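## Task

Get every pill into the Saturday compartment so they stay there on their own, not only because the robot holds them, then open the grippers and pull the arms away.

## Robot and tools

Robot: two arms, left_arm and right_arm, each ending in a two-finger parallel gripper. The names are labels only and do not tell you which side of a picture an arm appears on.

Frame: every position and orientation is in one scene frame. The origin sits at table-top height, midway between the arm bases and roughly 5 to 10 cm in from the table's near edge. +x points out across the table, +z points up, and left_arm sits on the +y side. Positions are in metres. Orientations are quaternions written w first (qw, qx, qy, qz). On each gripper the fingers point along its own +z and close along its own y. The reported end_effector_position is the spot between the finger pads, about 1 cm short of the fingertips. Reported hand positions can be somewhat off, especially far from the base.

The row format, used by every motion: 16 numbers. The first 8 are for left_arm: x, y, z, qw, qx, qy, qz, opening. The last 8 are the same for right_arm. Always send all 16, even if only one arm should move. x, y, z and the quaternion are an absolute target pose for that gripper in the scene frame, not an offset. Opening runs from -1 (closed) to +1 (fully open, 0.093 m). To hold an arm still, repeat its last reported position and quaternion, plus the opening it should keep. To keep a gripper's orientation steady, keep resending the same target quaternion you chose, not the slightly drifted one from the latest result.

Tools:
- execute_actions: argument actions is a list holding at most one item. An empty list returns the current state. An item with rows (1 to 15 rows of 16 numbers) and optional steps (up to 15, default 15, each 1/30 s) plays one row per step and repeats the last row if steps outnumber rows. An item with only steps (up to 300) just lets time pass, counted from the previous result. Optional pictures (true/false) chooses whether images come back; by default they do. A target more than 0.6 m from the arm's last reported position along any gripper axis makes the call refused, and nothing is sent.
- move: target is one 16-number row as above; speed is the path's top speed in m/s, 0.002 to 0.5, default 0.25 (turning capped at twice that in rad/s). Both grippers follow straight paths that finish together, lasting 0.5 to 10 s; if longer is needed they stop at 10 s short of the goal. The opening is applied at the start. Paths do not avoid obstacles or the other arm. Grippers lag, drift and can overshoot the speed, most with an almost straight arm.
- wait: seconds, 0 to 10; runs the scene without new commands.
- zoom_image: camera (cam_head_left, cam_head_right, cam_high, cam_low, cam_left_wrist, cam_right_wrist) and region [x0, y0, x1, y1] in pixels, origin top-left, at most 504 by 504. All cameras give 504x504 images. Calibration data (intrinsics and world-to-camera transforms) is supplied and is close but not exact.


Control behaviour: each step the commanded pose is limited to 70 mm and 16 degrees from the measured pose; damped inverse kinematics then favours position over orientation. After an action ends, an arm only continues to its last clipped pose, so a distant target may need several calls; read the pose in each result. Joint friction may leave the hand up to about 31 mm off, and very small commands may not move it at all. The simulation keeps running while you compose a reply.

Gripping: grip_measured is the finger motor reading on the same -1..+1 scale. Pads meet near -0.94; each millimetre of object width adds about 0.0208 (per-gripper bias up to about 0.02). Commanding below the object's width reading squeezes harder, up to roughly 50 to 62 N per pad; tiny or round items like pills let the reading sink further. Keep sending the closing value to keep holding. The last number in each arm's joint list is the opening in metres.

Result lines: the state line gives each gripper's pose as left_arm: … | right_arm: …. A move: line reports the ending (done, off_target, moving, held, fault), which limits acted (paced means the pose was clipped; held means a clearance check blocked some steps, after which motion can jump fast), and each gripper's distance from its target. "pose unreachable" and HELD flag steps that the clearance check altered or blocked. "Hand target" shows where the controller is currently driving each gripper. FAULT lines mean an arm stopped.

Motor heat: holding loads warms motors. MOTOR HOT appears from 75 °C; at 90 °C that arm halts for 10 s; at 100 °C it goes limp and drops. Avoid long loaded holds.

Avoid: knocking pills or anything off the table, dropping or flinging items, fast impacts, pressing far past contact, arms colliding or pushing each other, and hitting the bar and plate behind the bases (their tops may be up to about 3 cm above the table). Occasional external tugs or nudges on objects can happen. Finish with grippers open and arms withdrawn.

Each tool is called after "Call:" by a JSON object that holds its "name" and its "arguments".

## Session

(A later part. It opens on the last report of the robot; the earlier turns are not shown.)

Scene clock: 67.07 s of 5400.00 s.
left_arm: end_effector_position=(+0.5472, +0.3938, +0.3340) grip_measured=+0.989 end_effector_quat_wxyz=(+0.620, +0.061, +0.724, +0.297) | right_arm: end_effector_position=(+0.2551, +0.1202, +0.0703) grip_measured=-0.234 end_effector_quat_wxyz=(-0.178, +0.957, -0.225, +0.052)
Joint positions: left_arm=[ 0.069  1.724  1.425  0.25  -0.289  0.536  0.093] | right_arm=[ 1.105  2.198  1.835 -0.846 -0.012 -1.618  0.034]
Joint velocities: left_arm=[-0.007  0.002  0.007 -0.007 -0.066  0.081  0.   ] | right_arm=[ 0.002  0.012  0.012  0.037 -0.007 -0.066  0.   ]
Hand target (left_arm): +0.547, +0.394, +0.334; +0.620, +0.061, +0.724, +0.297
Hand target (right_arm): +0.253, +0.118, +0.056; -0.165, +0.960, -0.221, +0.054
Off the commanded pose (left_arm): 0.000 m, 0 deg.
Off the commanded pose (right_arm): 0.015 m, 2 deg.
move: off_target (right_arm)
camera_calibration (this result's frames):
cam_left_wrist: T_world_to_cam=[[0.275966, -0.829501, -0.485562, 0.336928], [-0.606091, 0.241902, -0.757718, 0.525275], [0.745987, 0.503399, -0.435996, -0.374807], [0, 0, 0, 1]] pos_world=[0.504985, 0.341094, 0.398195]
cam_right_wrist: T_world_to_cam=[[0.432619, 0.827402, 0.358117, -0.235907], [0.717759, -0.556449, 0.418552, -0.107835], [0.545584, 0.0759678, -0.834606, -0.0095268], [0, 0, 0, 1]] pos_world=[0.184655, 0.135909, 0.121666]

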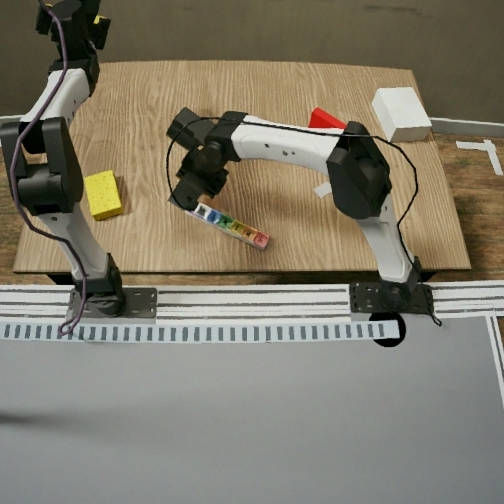

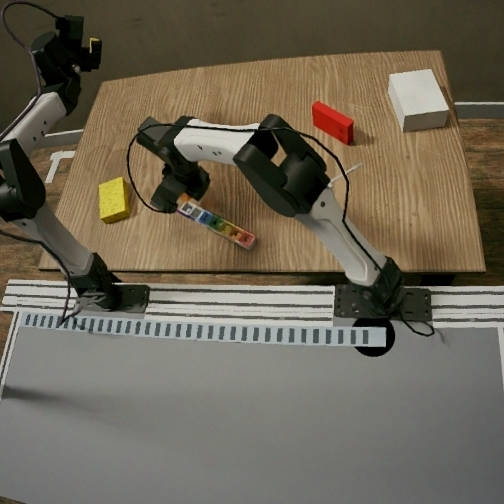

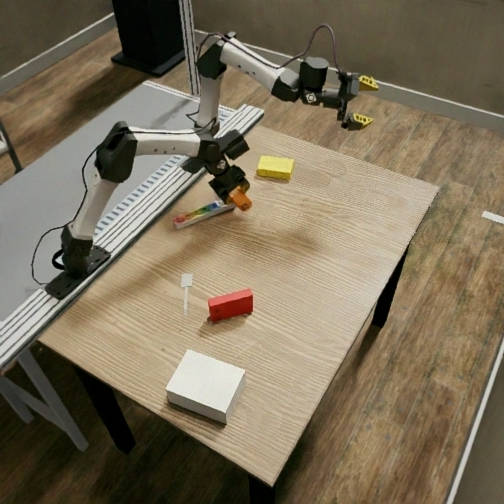

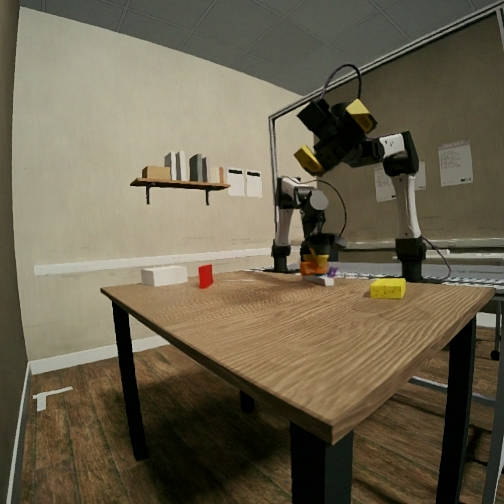

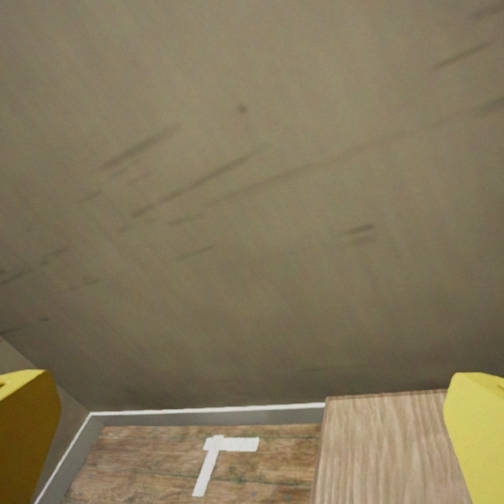

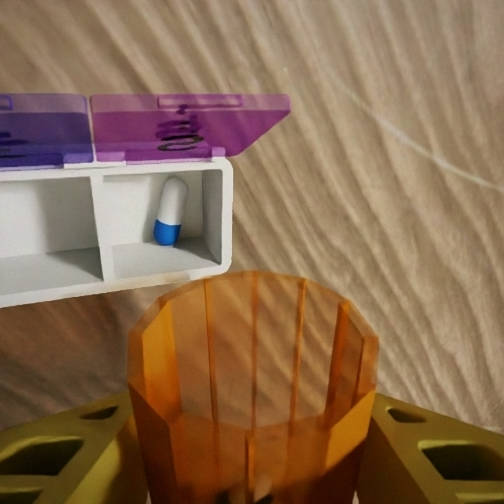

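Call:
{"name": "move", "arguments": {"target": [0.5472,0.3937,0.3339,0.62,0.061,0.724,0.297,1,0.249,0.115,0.048,0.165,-0.959,0.221,-0.054,-0.25], "speed": 0.015}}

Call:
{"name": "zoom_image", "arguments": {"camera": "cam_low", "region": [270, 220, 370, 300]}}

Scene clock: 70.67 s of 5400.00 s.
left_arm: end_effector_position=(+0.5472, +0.3938, +0.3340) grip_measured=+0.989 end_effector_quat_wxyz=(+0.620, +0.061, +0.724, +0.297) | right_arm: end_effector_position=(+0.2510, +0.1160, +0.0554) grip_measured=-0.234 end_effector_quat_wxyz=(-0.169, +0.959, -0.223, +0.051)
Joint positions: left_arm=[ 0.069  1.724  1.425  0.25  -0.289  0.536  0.093] | right_arm=[ 1.11   2.198  1.781 -0.809 -0.008 -1.618  0.034]
Joint velocities: left_arm=[-0.007  0.012 -0.027  0.022 -0.081  0.007  0.   ] | right_arm=[ 0.002  0.012 -0.012 -0.022  0.007  0.037  0.   ]
Hand target (left_arm): +0.547, +0.394, +0.334; +0.620, +0.061, +0.724, +0.297
Hand target (right_arm): +0.249, +0.115, +0.048; -0.165, +0.960, -0.221, +0.054
Off the commanded pose (left_arm): 0.000 m, 0 deg.
Off the commanded pose (right_arm): 0.008 m, 1 deg.
move: done
camera_calibration (this result's frames):
cam_left_wrist: T_world_to_cam=[[0.275966, -0.829501, -0.485562, 0.336928], [-0.606091, 0.241902, -0.757718, 0.525275], [0.745987, 0.503399, -0.435996, -0.374807], [0, 0, 0, 1]] pos_world=[0.504985, 0.341094, 0.398195]
cam_right_wrist: T_world_to_cam=[[0.431903, 0.834454, 0.342266, -0.225068], [0.721762, -0.547341, 0.423647, -0.103302], [0.54085, 0.0640602, -0.838676, -0.0166027], [0, 0, 0, 1]] pos_world=[0.180746, 0.132332, 0.106872]

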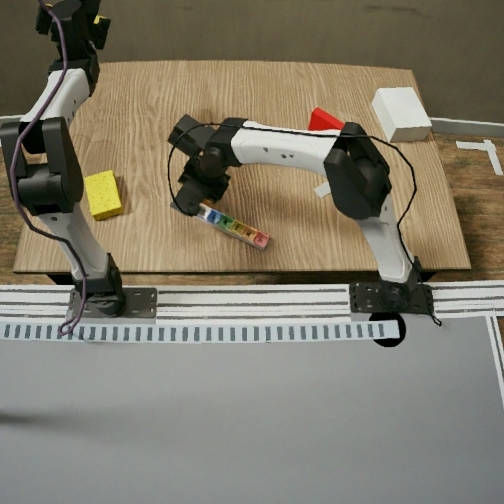

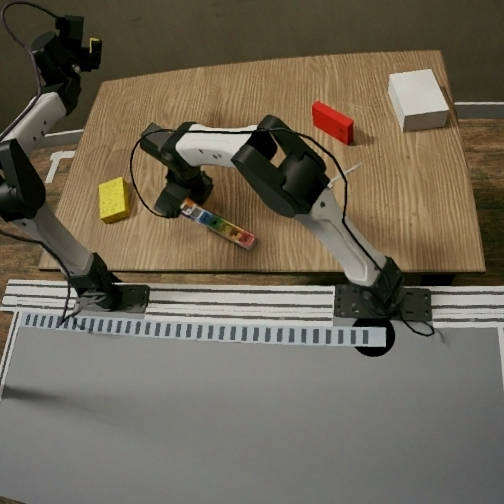

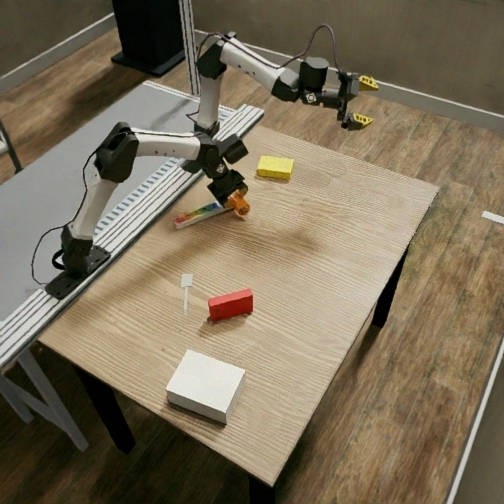

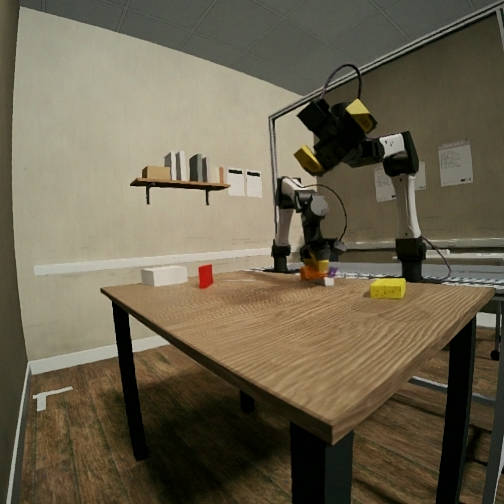

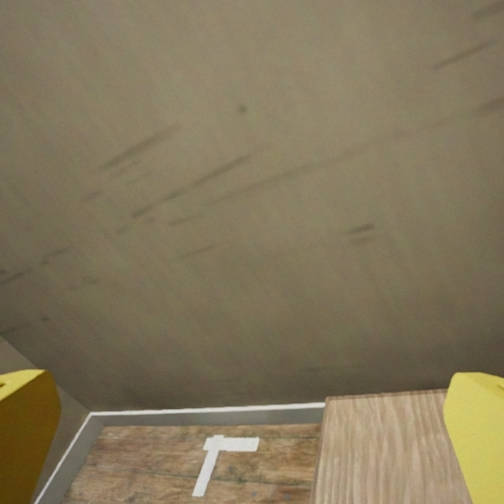

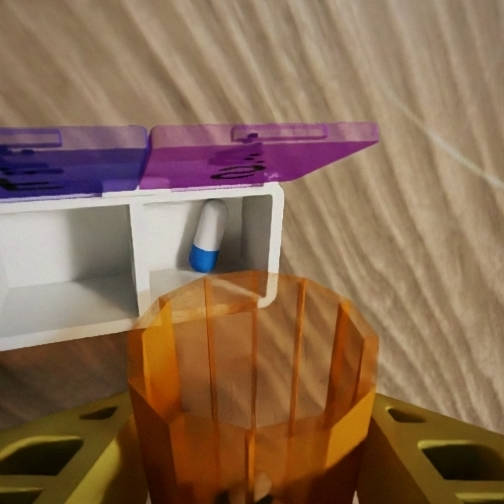

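Region (270, 220, 370, 300) of cam_low's 504x504 image, scaled by 5.040, with more detail than that image has; it fills the top 403 rows of this view, and the rest is white.

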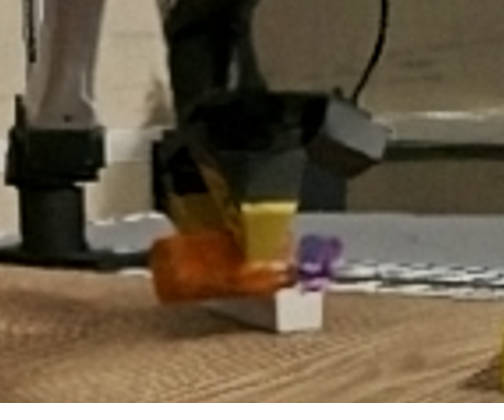

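Well placed. Tilt to ~100°.

Call:
{"name": "move", "arguments": {"target": [0.5472,0.3937,0.3339,0.62,0.061,0.724,0.297,1,0.25,0.118,0.058,0.143,-0.956,0.202,-0.154,-0.25], "speed": 0.015}}

Call:
{"name": "zoom_image", "arguments": {"camera": "cam_low", "region": [270, 220, 370, 300]}}

Scene clock: 78.63 s of 5400.00 s.
left_arm: end_effector_position=(+0.5472, +0.3938, +0.3340) grip_measured=+0.989 end_effector_quat_wxyz=(+0.620, +0.061, +0.724, +0.297) | right_arm: end_effector_position=(+0.2508, +0.1165, +0.0591) grip_measured=-0.234 end_effector_quat_wxyz=(-0.145, +0.956, -0.206, +0.149)
Joint positions: left_arm=[ 0.069  1.724  1.425  0.25  -0.289  0.536  0.093] | right_arm=[ 1.183  2.198  1.781 -0.807  0.211 -1.618  0.034]
Joint velocities: left_arm=[-0.017 -0.002 -0.007 -0.022 -0.007 -0.007 -0.   ] | right_arm=[-0.012 -0.012 -0.002 -0.037  0.11  -0.007  0.001]
Hand target (left_arm): +0.547, +0.394, +0.334; +0.620, +0.061, +0.724, +0.297
Hand target (right_arm): +0.250, +0.118, +0.058; -0.144, +0.956, -0.202, +0.155
Off the commanded pose (left_arm): 0.000 m, 0 deg.
Off the commanded pose (right_arm): 0.002 m, 1 deg.
move: done
camera_calibration (this result's frames):
cam_left_wrist: T_world_to_cam=[[0.275966, -0.829501, -0.485562, 0.336928], [-0.606091, 0.241902, -0.757718, 0.525275], [0.745987, 0.503399, -0.435996, -0.374807], [0, 0, 0, 1]] pos_world=[0.504985, 0.341094, 0.398195]
cam_right_wrist: T_world_to_cam=[[0.371855, 0.864526, 0.338109, -0.214865], [0.625656, -0.502481, 0.596714, -0.0957683], [0.685768, -0.0103516, -0.727746, -0.0476913], [0, 0, 0, 1]] pos_world=[0.172522, 0.137141, 0.0950871]

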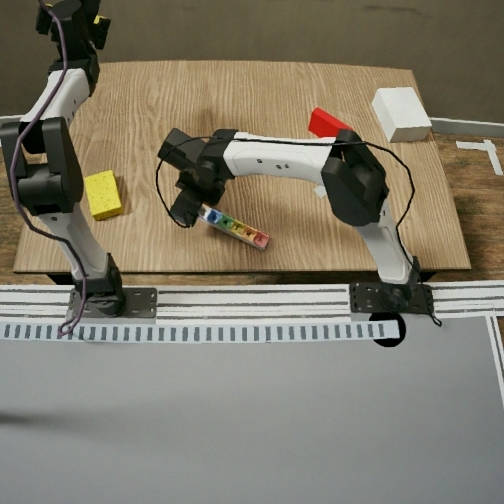

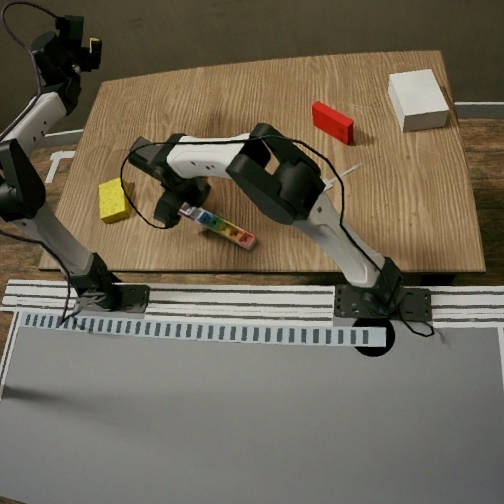

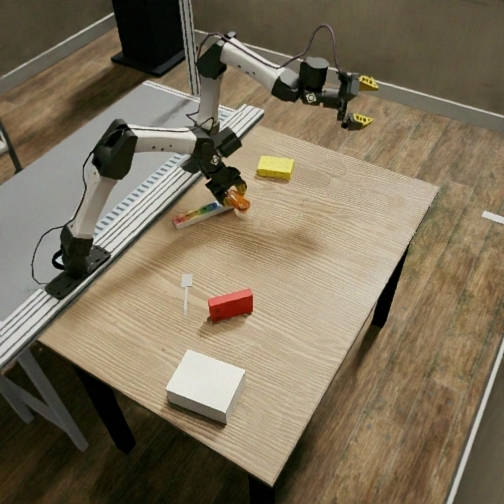

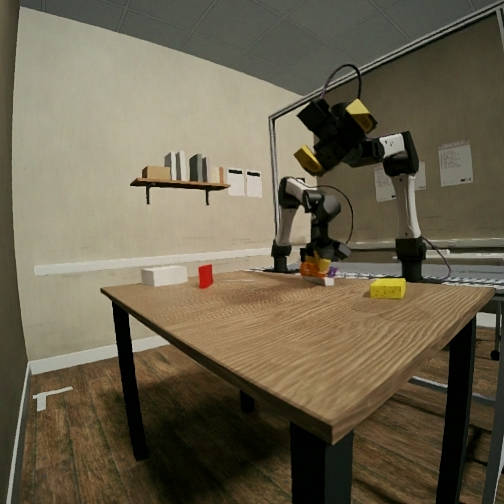

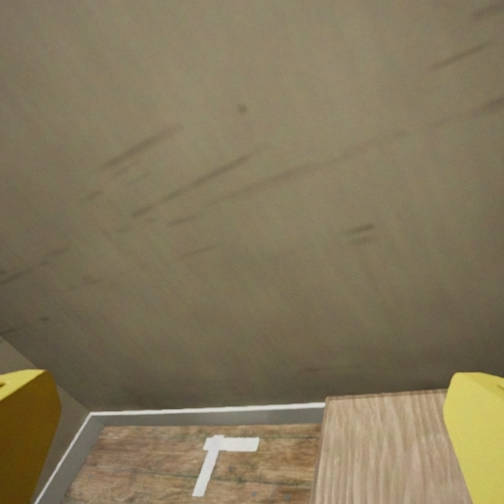

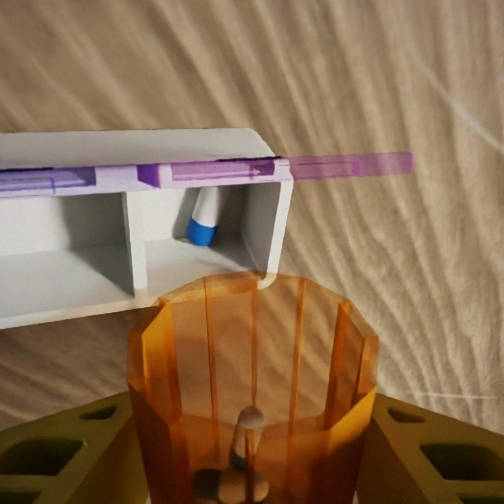

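Region (270, 220, 370, 300) of cam_low's 504x504 image, scaled by 5.040, with more detail than that image has; it fills the top 403 rows of this view, and the rest is white.

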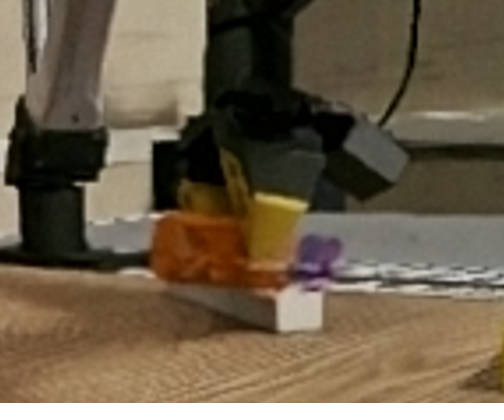

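Call:
{"name": "move", "arguments": {"target": [0.5472,0.3937,0.3339,0.62,0.061,0.724,0.297,1,0.244,0.121,0.062,0.113,-0.937,0.175,-0.277,-0.25], "speed": 0.015}}

Call:
{"name": "zoom_image", "arguments": {"camera": "cam_low", "region": [270, 220, 370, 300]}}

Scene clock: 88.30 s of 5400.00 s.
left_arm: end_effector_position=(+0.5472, +0.3938, +0.3340) grip_measured=+0.989 end_effector_quat_wxyz=(+0.620, +0.061, +0.724, +0.297) | right_arm: end_effector_position=(+0.2447, +0.1190, +0.0671) grip_measured=-0.234 end_effector_quat_wxyz=(-0.116, +0.939, -0.177, +0.273)
Joint positions: left_arm=[ 0.069  1.724  1.425  0.25  -0.289  0.536  0.093] | right_arm=[ 1.283  2.213  1.781 -0.805  0.489 -1.618  0.034]
Joint velocities: left_arm=[ 0.002 -0.007 -0.017 -0.037 -0.051  0.007  0.   ] | right_arm=[ 0.002  0.012  0.012 -0.051 -0.037 -0.007  0.001]
Hand target (left_arm): +0.547, +0.394, +0.334; +0.620, +0.061, +0.724, +0.297
Hand target (right_arm): +0.244, +0.121, +0.062; -0.114, +0.938, -0.175, +0.278
Off the commanded pose (left_arm): 0.000 m, 0 deg.
Off the commanded pose (right_arm): 0.005 m, 1 deg.
move: done
camera_calibration (this result's frames):
cam_left_wrist: T_world_to_cam=[[0.275966, -0.829501, -0.485562, 0.336928], [-0.606091, 0.241902, -0.757718, 0.525275], [0.745987, 0.503399, -0.435996, -0.374807], [0, 0, 0, 1]] pos_world=[0.504985, 0.341094, 0.398195]
cam_right_wrist: T_world_to_cam=[[0.289318, 0.902424, 0.31926, -0.200556], [0.46298, -0.423838, 0.778467, -0.0771998], [0.837822, -0.0774132, -0.540428, -0.0794514], [0, 0, 0, 1]] pos_world=[0.160332, 0.142115, 0.0811892]

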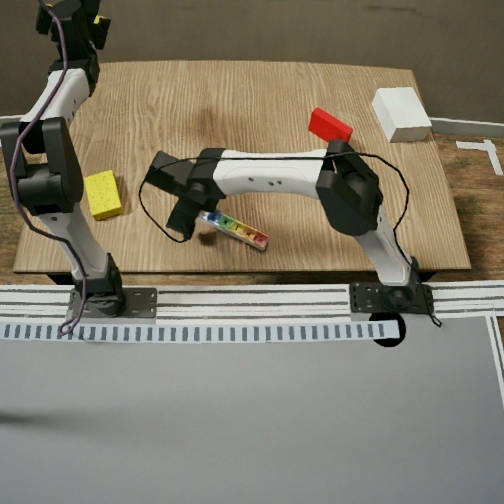

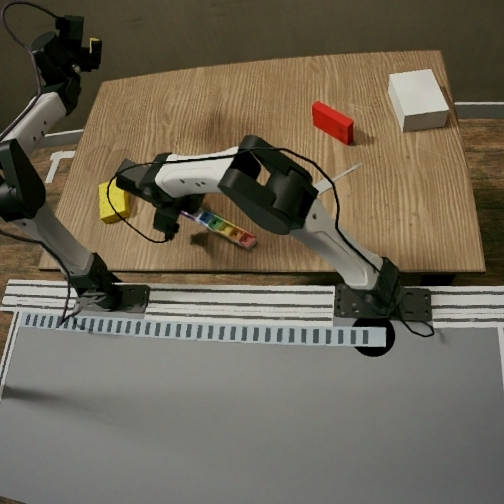

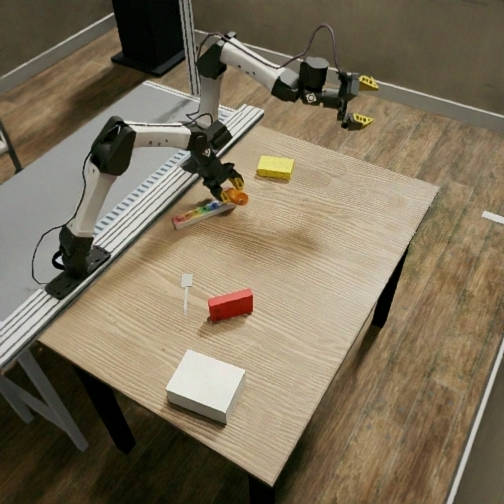

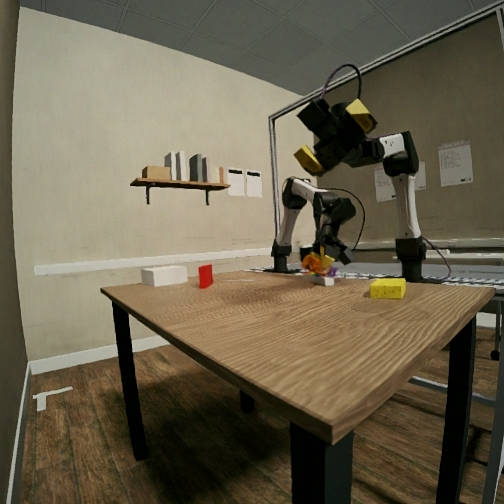

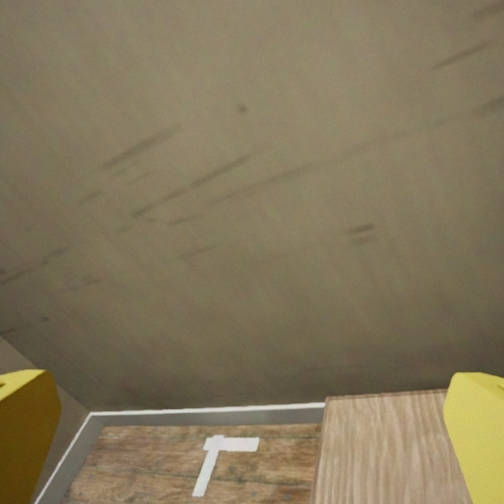

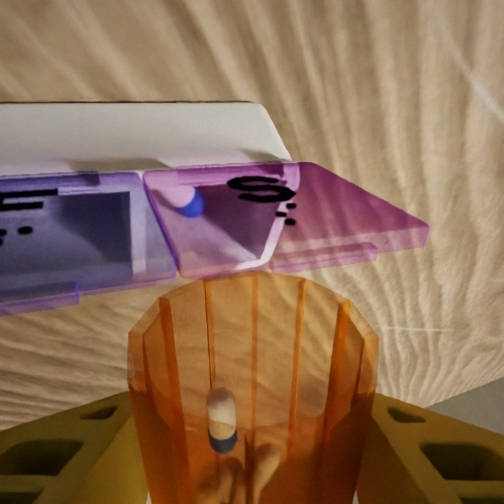

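Region (270, 220, 370, 300) of cam_low's 504x504 image, scaled by 5.040, with more detail than that image has; it fills the top 403 rows of this view, and the rest is white.

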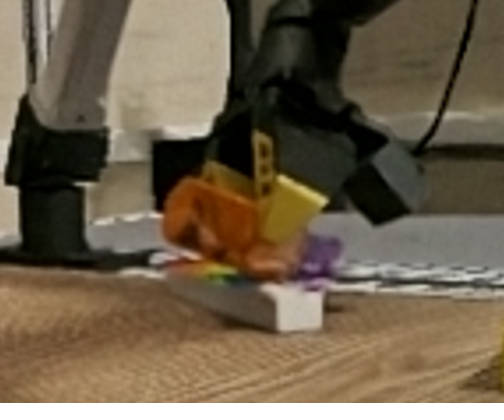

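Call:
{"name": "move", "arguments": {"target": [0.5472,0.3937,0.3339,0.62,0.061,0.724,0.297,1,0.24,0.124,0.062,0.092,-0.917,0.155,-0.356,-0.25], "speed": 0.012}}

Call:
{"name": "zoom_image", "arguments": {"camera": "cam_low", "region": [270, 220, 370, 300]}}

Scene clock: 97.77 s of 5400.00 s.
left_arm: end_effector_position=(+0.5472, +0.3938, +0.3340) grip_measured=+0.989 end_effector_quat_wxyz=(+0.620, +0.061, +0.724, +0.297) | right_arm: end_effector_position=(+0.2403, +0.1201, +0.0684) grip_measured=-0.234 end_effector_quat_wxyz=(-0.093, +0.919, -0.156, +0.351)
Joint positions: left_arm=[ 0.069  1.724  1.425  0.25  -0.289  0.536  0.093] | right_arm=[ 1.343  2.243  1.781 -0.801  0.67  -1.618  0.034]
Joint velocities: left_arm=[ 0.007  0.012 -0.007  0.066  0.037  0.022  0.   ] | right_arm=[ 0.007 -0.002 -0.007 -0.007 -0.007  0.022 -0.   ]
Hand target (left_arm): +0.547, +0.394, +0.334; +0.620, +0.061, +0.724, +0.297
Hand target (right_arm): +0.240, +0.124, +0.062; -0.093, +0.917, -0.155, +0.356
Off the commanded pose (left_arm): 0.000 m, 0 deg.
Off the commanded pose (right_arm): 0.007 m, 1 deg.
move: done
camera_calibration (this result's frames):
cam_left_wrist: T_world_to_cam=[[0.275966, -0.829501, -0.485562, 0.336928], [-0.606091, 0.241902, -0.757718, 0.525275], [0.745987, 0.503399, -0.435996, -0.374807], [0, 0, 0, 1]] pos_world=[0.504985, 0.341094, 0.398195]
cam_right_wrist: T_world_to_cam=[[0.240573, 0.926306, 0.289969, -0.189824], [0.33481, -0.359601, 0.87097, -0.0589989], [0.911058, -0.112448, -0.396647, -0.0982518], [0, 0, 0, 1]] pos_world=[0.154933, 0.143571, 0.0674581]

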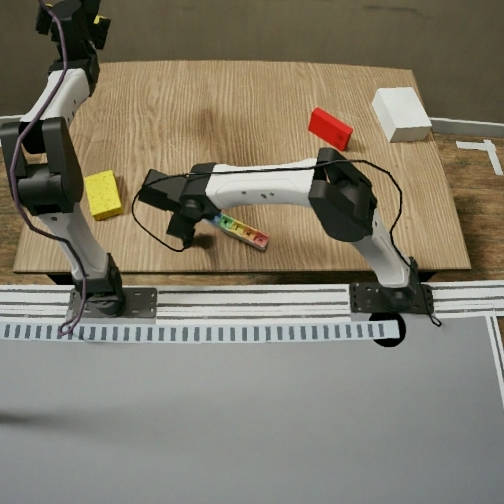

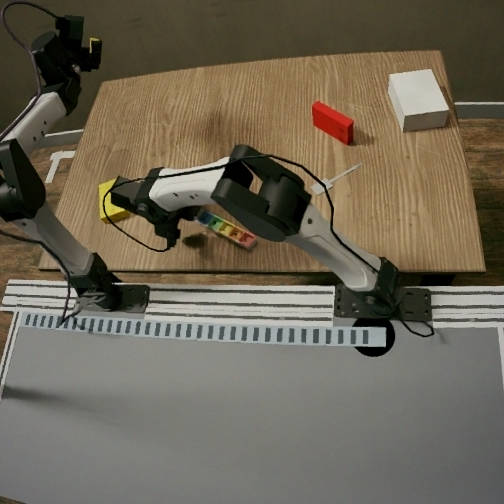

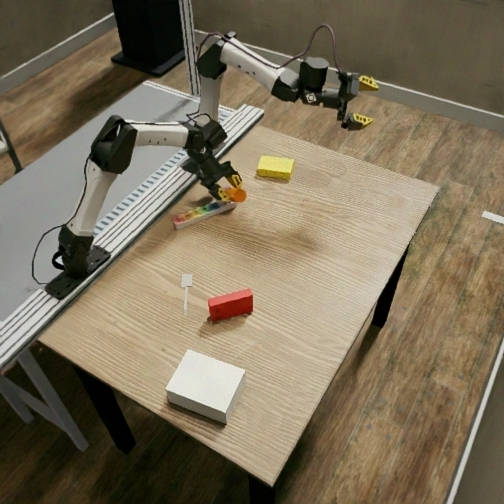

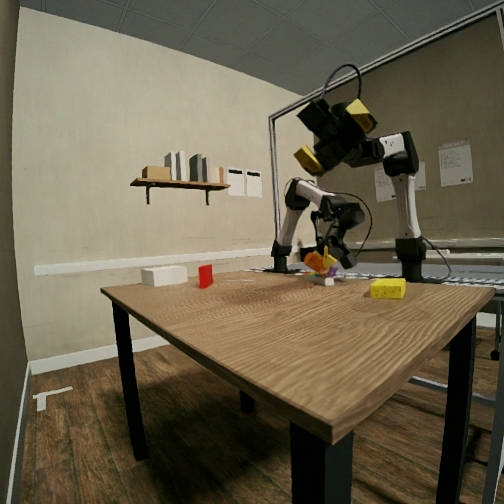

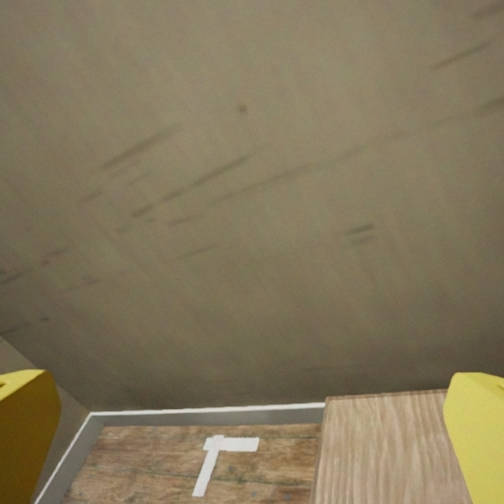

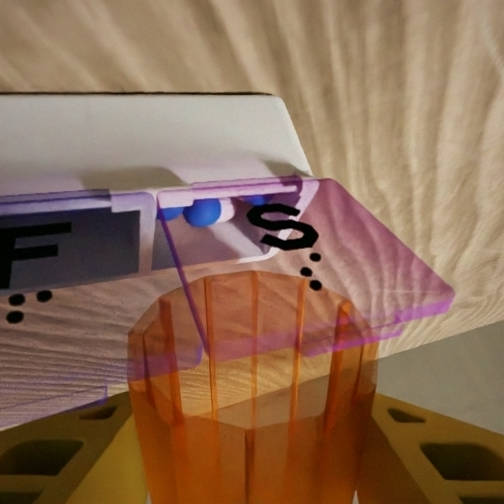

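Region (270, 220, 370, 300) of cam_low's 504x504 image, scaled by 5.040, with more detail than that image has; it fills the top 403 rows of this view, and the rest is white.

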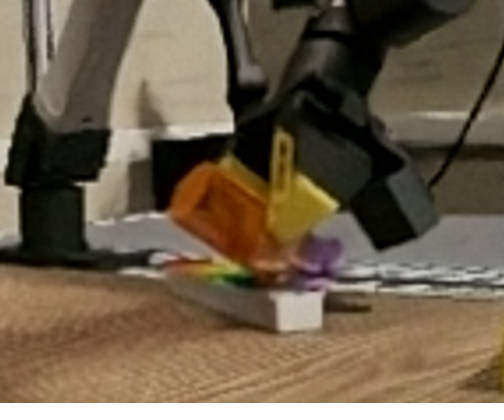

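Call:
{"name": "move", "arguments": {"target": [0.5472,0.3937,0.3339,0.62,0.061,0.724,0.297,1,0.26,0.11,0.10,0.179,-0.956,0.233,0.013,-0.25], "speed": 0.15}}

Call:
{"name": "move", "arguments": {"target": [0.5472,0.3937,0.3339,0.62,0.061,0.724,0.297,1,0.465,0.03,0.095,0.653,-0.218,0.694,0.21,-0.25]}}

Call:
{"name": "move", "arguments": {"target": [0.5472,0.3937,0.3339,0.62,0.061,0.724,0.297,1,0.465,0.03,0.053,0.653,-0.218,0.694,0.21,-0.25], "speed": 0.025}}

Scene clock: 101.23 s of 5400.00 s.
left_arm: end_effector_position=(+0.5472, +0.3938, +0.3340) grip_measured=+0.989 end_effector_quat_wxyz=(+0.620, +0.061, +0.724, +0.297) | right_arm: end_effector_position=(+0.2543, +0.1064, +0.0935) grip_measured=-0.234 end_effector_quat_wxyz=(-0.166, +0.957, -0.236, -0.014)
Joint positions: left_arm=[ 0.069  1.724  1.425  0.25  -0.289  0.536  0.093] | right_arm=[ 1.048  2.202  1.947 -1.02  -0.144 -1.634  0.034]
Joint velocities: left_arm=[-0.027  0.002  0.007 -0.022 -0.007  0.037 -0.001] | right_arm=[-0.012 -0.007  0.007  0.022 -0.051  0.007 -0.001]
Hand target (left_arm): +0.547, +0.394, +0.334; +0.620, +0.061, +0.724, +0.297
Hand target (right_arm): +0.259, +0.110, +0.100; -0.176, +0.956, -0.235, -0.014
Off the commanded pose (left_arm): 0.000 m, 0 deg.
Off the commanded pose (right_arm): 0.009 m, 2 deg.
move: done
camera_calibration (this result's frames):
cam_left_wrist: T_world_to_cam=[[0.275966, -0.829501, -0.485562, 0.336928], [-0.606091, 0.241902, -0.757718, 0.525275], [0.745987, 0.503399, -0.435996, -0.374807], [0, 0, 0, 1]] pos_world=[0.504985, 0.341094, 0.398195]
cam_right_wrist: T_world_to_cam=[[0.477055, 0.825144, 0.302583, -0.238337], [0.767909, -0.558797, 0.313147, -0.127227], [0.427474, 0.0829675, -0.900213, 0.0467451], [0, 0, 0, 1]] pos_world=[0.191416, 0.12169, 0.154038]

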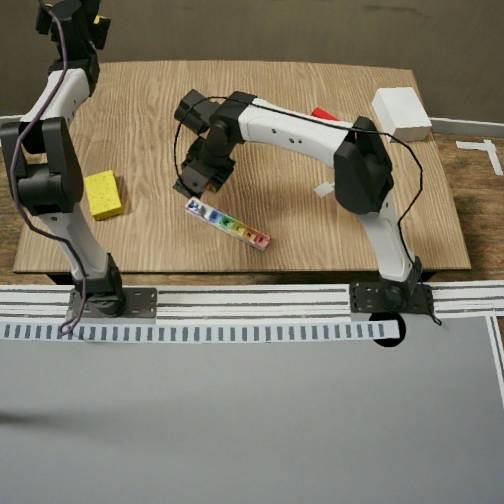

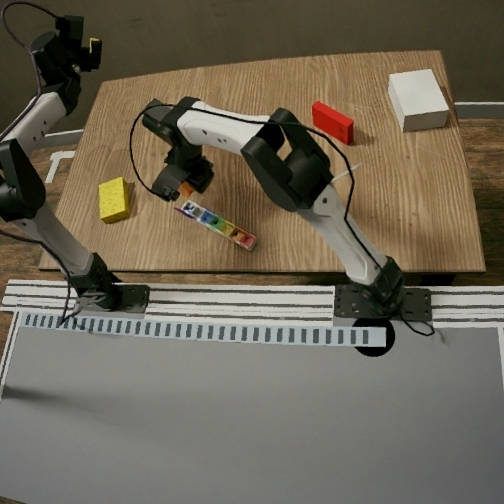

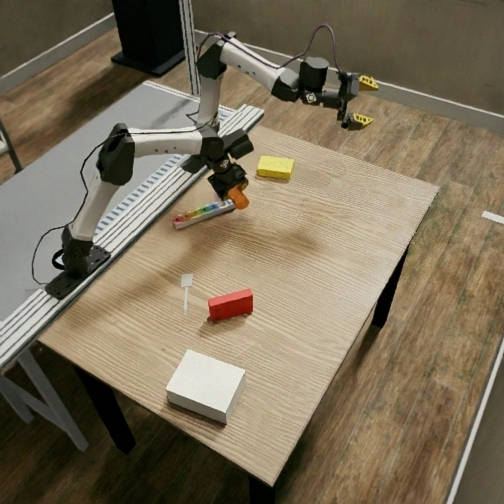

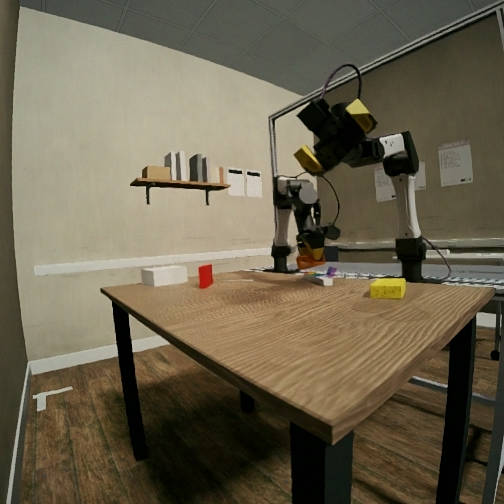

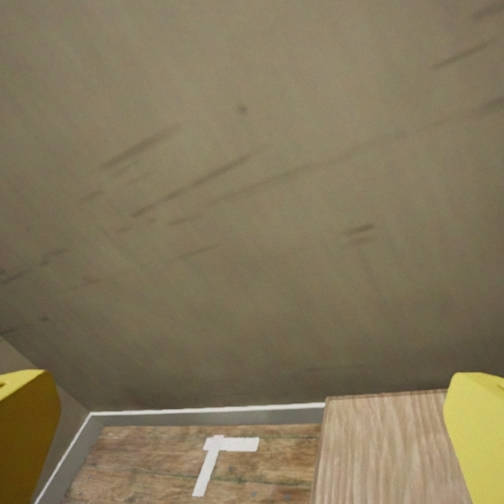

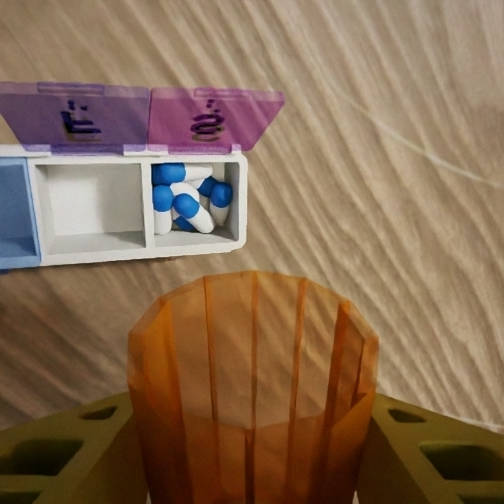

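Scene clock: 106.07 s of 5400.00 s.
left_arm: end_effector_position=(+0.5472, +0.3938, +0.3340) grip_measured=+0.989 end_effector_quat_wxyz=(+0.620, +0.061, +0.724, +0.297) | right_arm: end_effector_position=(+0.4623, +0.0329, +0.0861) grip_measured=-0.234 end_effector_quat_wxyz=(+0.641, -0.228, +0.701, +0.214)
Joint positions: left_arm=[ 0.069  1.724  1.425  0.25  -0.289  0.536  0.093] | right_arm=[0.725 2.287 1.095 1.088 0.039 0.02  0.034]
Joint velocities: left_arm=[ 0.002  0.007 -0.007 -0.007 -0.081  0.081  0.   ] | right_arm=[ 0.002 -0.017 -0.002  0.022  0.051 -0.037 -0.001]
Hand target (left_arm): +0.547, +0.394, +0.334; +0.620, +0.061, +0.724, +0.297
Hand target (right_arm): +0.468, +0.036, +0.093; +0.651, -0.219, +0.693, +0.218
Off the commanded pose (left_arm): 0.000 m, 0 deg.
Off the commanded pose (right_arm): 0.010 m, 2 deg.
move: done
camera_calibration (this result's frames):
cam_left_wrist: T_world_to_cam=[[0.275966, -0.829501, -0.485562, 0.336928], [-0.606091, 0.241902, -0.757718, 0.525275], [0.745987, 0.503399, -0.435996, -0.374807], [0, 0, 0, 1]] pos_world=[0.504985, 0.341094, 0.398195]
cam_right_wrist: T_world_to_cam=[[0.597034, -0.801616, -0.031036, -0.247916], [-0.428663, -0.286084, -0.856973, 0.319143], [0.678084, 0.524946, -0.514425, -0.206322], [0, 0, 0, 1]] pos_world=[0.424723, 0.000876787, 0.159666]

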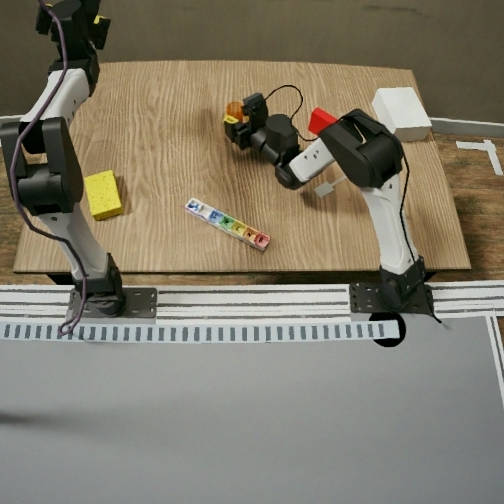

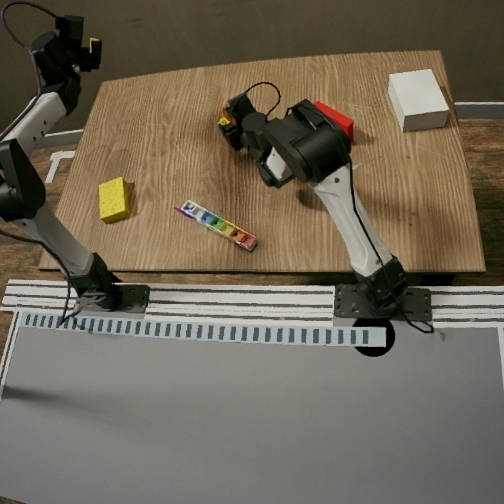

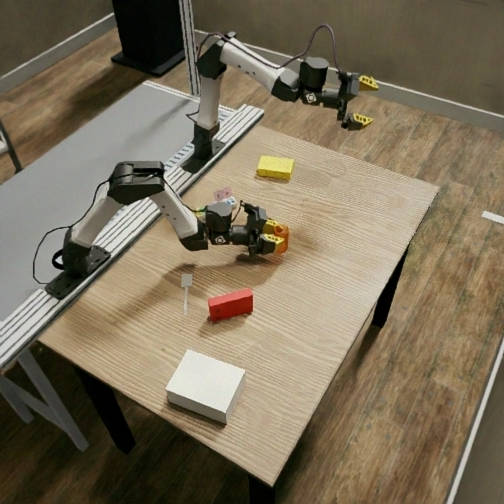

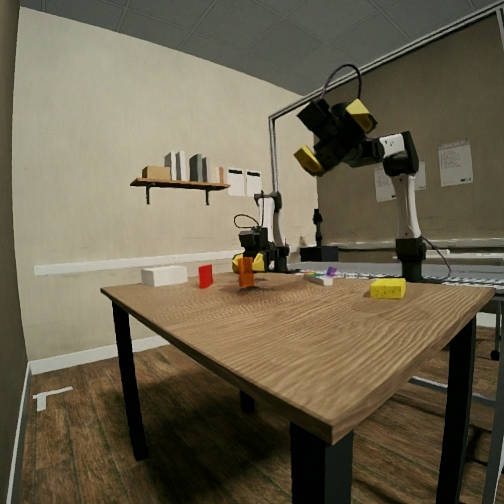

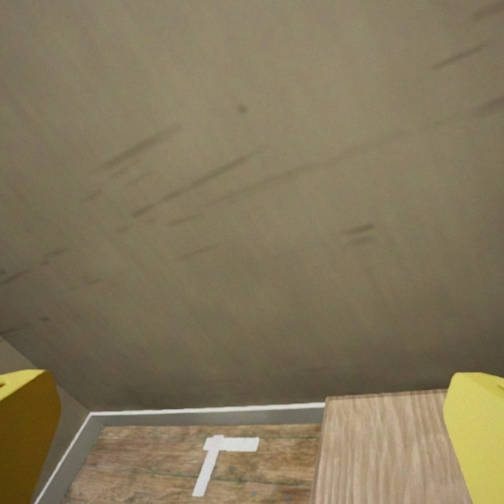

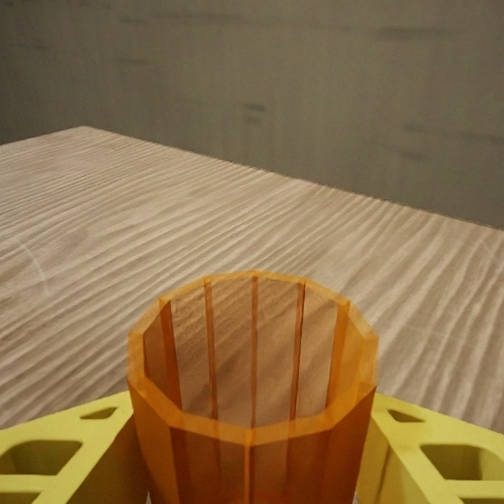

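Scene clock: 107.63 s of 5400.00 s.
left_arm: end_effector_position=(+0.5472, +0.3938, +0.3340) grip_measured=+0.989 end_effector_quat_wxyz=(+0.620, +0.061, +0.724, +0.297) | right_arm: end_effector_position=(+0.4624, +0.0306, +0.0626) grip_measured=-0.234 end_effector_quat_wxyz=(+0.657, -0.219, +0.688, +0.217)
Joint positions: left_arm=[ 0.069  1.724  1.425  0.25  -0.289  0.536  0.093] | right_arm=[0.725 2.395 1.095 1.24  0.049 0.02  0.034]
Joint velocities: left_arm=[ 0.007 -0.012 -0.017 -0.095  0.066 -0.051  0.   ] | right_arm=[-0.017  0.007  0.002 -0.007  0.051 -0.095 -0.   ]
Hand target (left_arm): +0.547, +0.394, +0.334; +0.620, +0.061, +0.724, +0.297
Hand target (right_arm): +0.465, +0.030, +0.053; +0.653, -0.218, +0.694, +0.210
Off the commanded pose (left_arm): 0.000 m, 0 deg.
Off the commanded pose (right_arm): 0.010 m, 1 deg.
move: done
camera_calibration (this result's frames):
cam_left_wrist: T_world_to_cam=[[0.275966, -0.829501, -0.485562, 0.336928], [-0.606091, 0.241902, -0.757718, 0.525275], [0.745987, 0.503399, -0.435996, -0.374807], [0, 0, 0, 1]] pos_world=[0.504985, 0.341094, 0.398195]
cam_right_wrist: T_world_to_cam=[[0.590471, -0.806416, -0.0322076, -0.247292], [-0.400651, -0.258253, -0.879081, 0.285956], [0.700588, 0.531976, -0.475582, -0.230339], [0, 0, 0, 1]] pos_world=[0.42196, -0.00303648, 0.133869]

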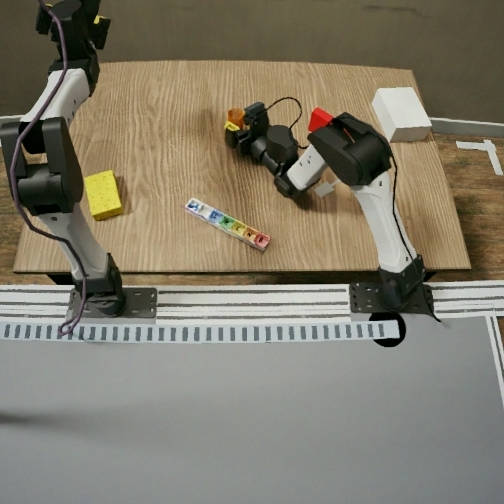

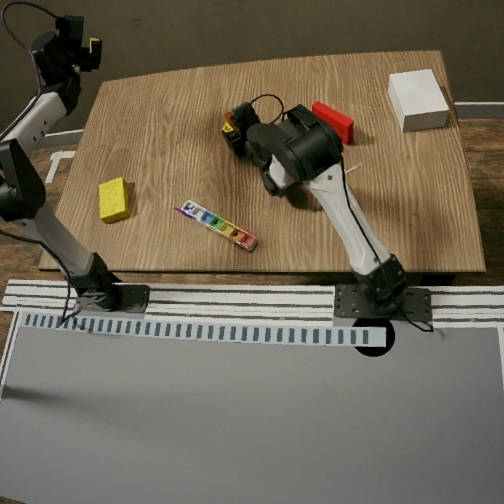

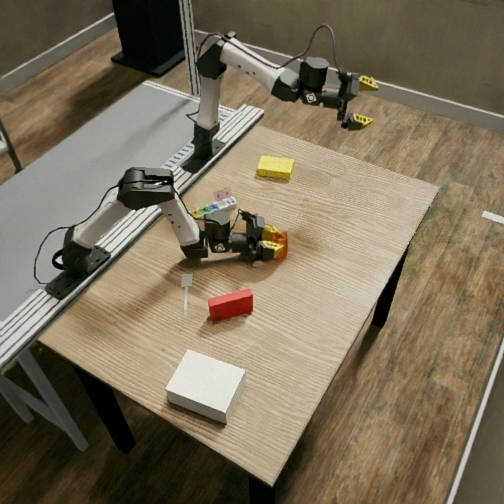

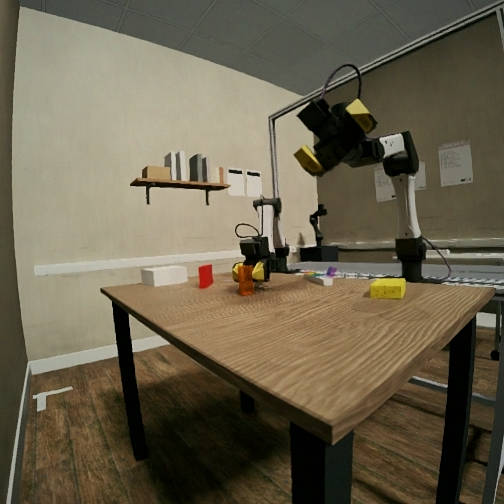

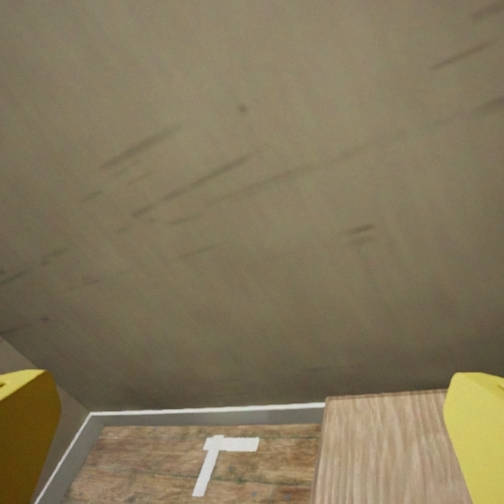

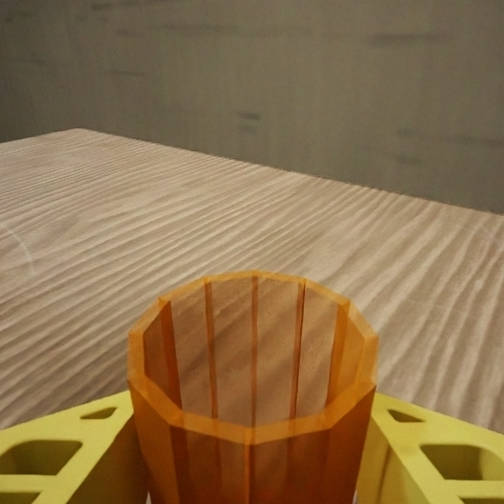

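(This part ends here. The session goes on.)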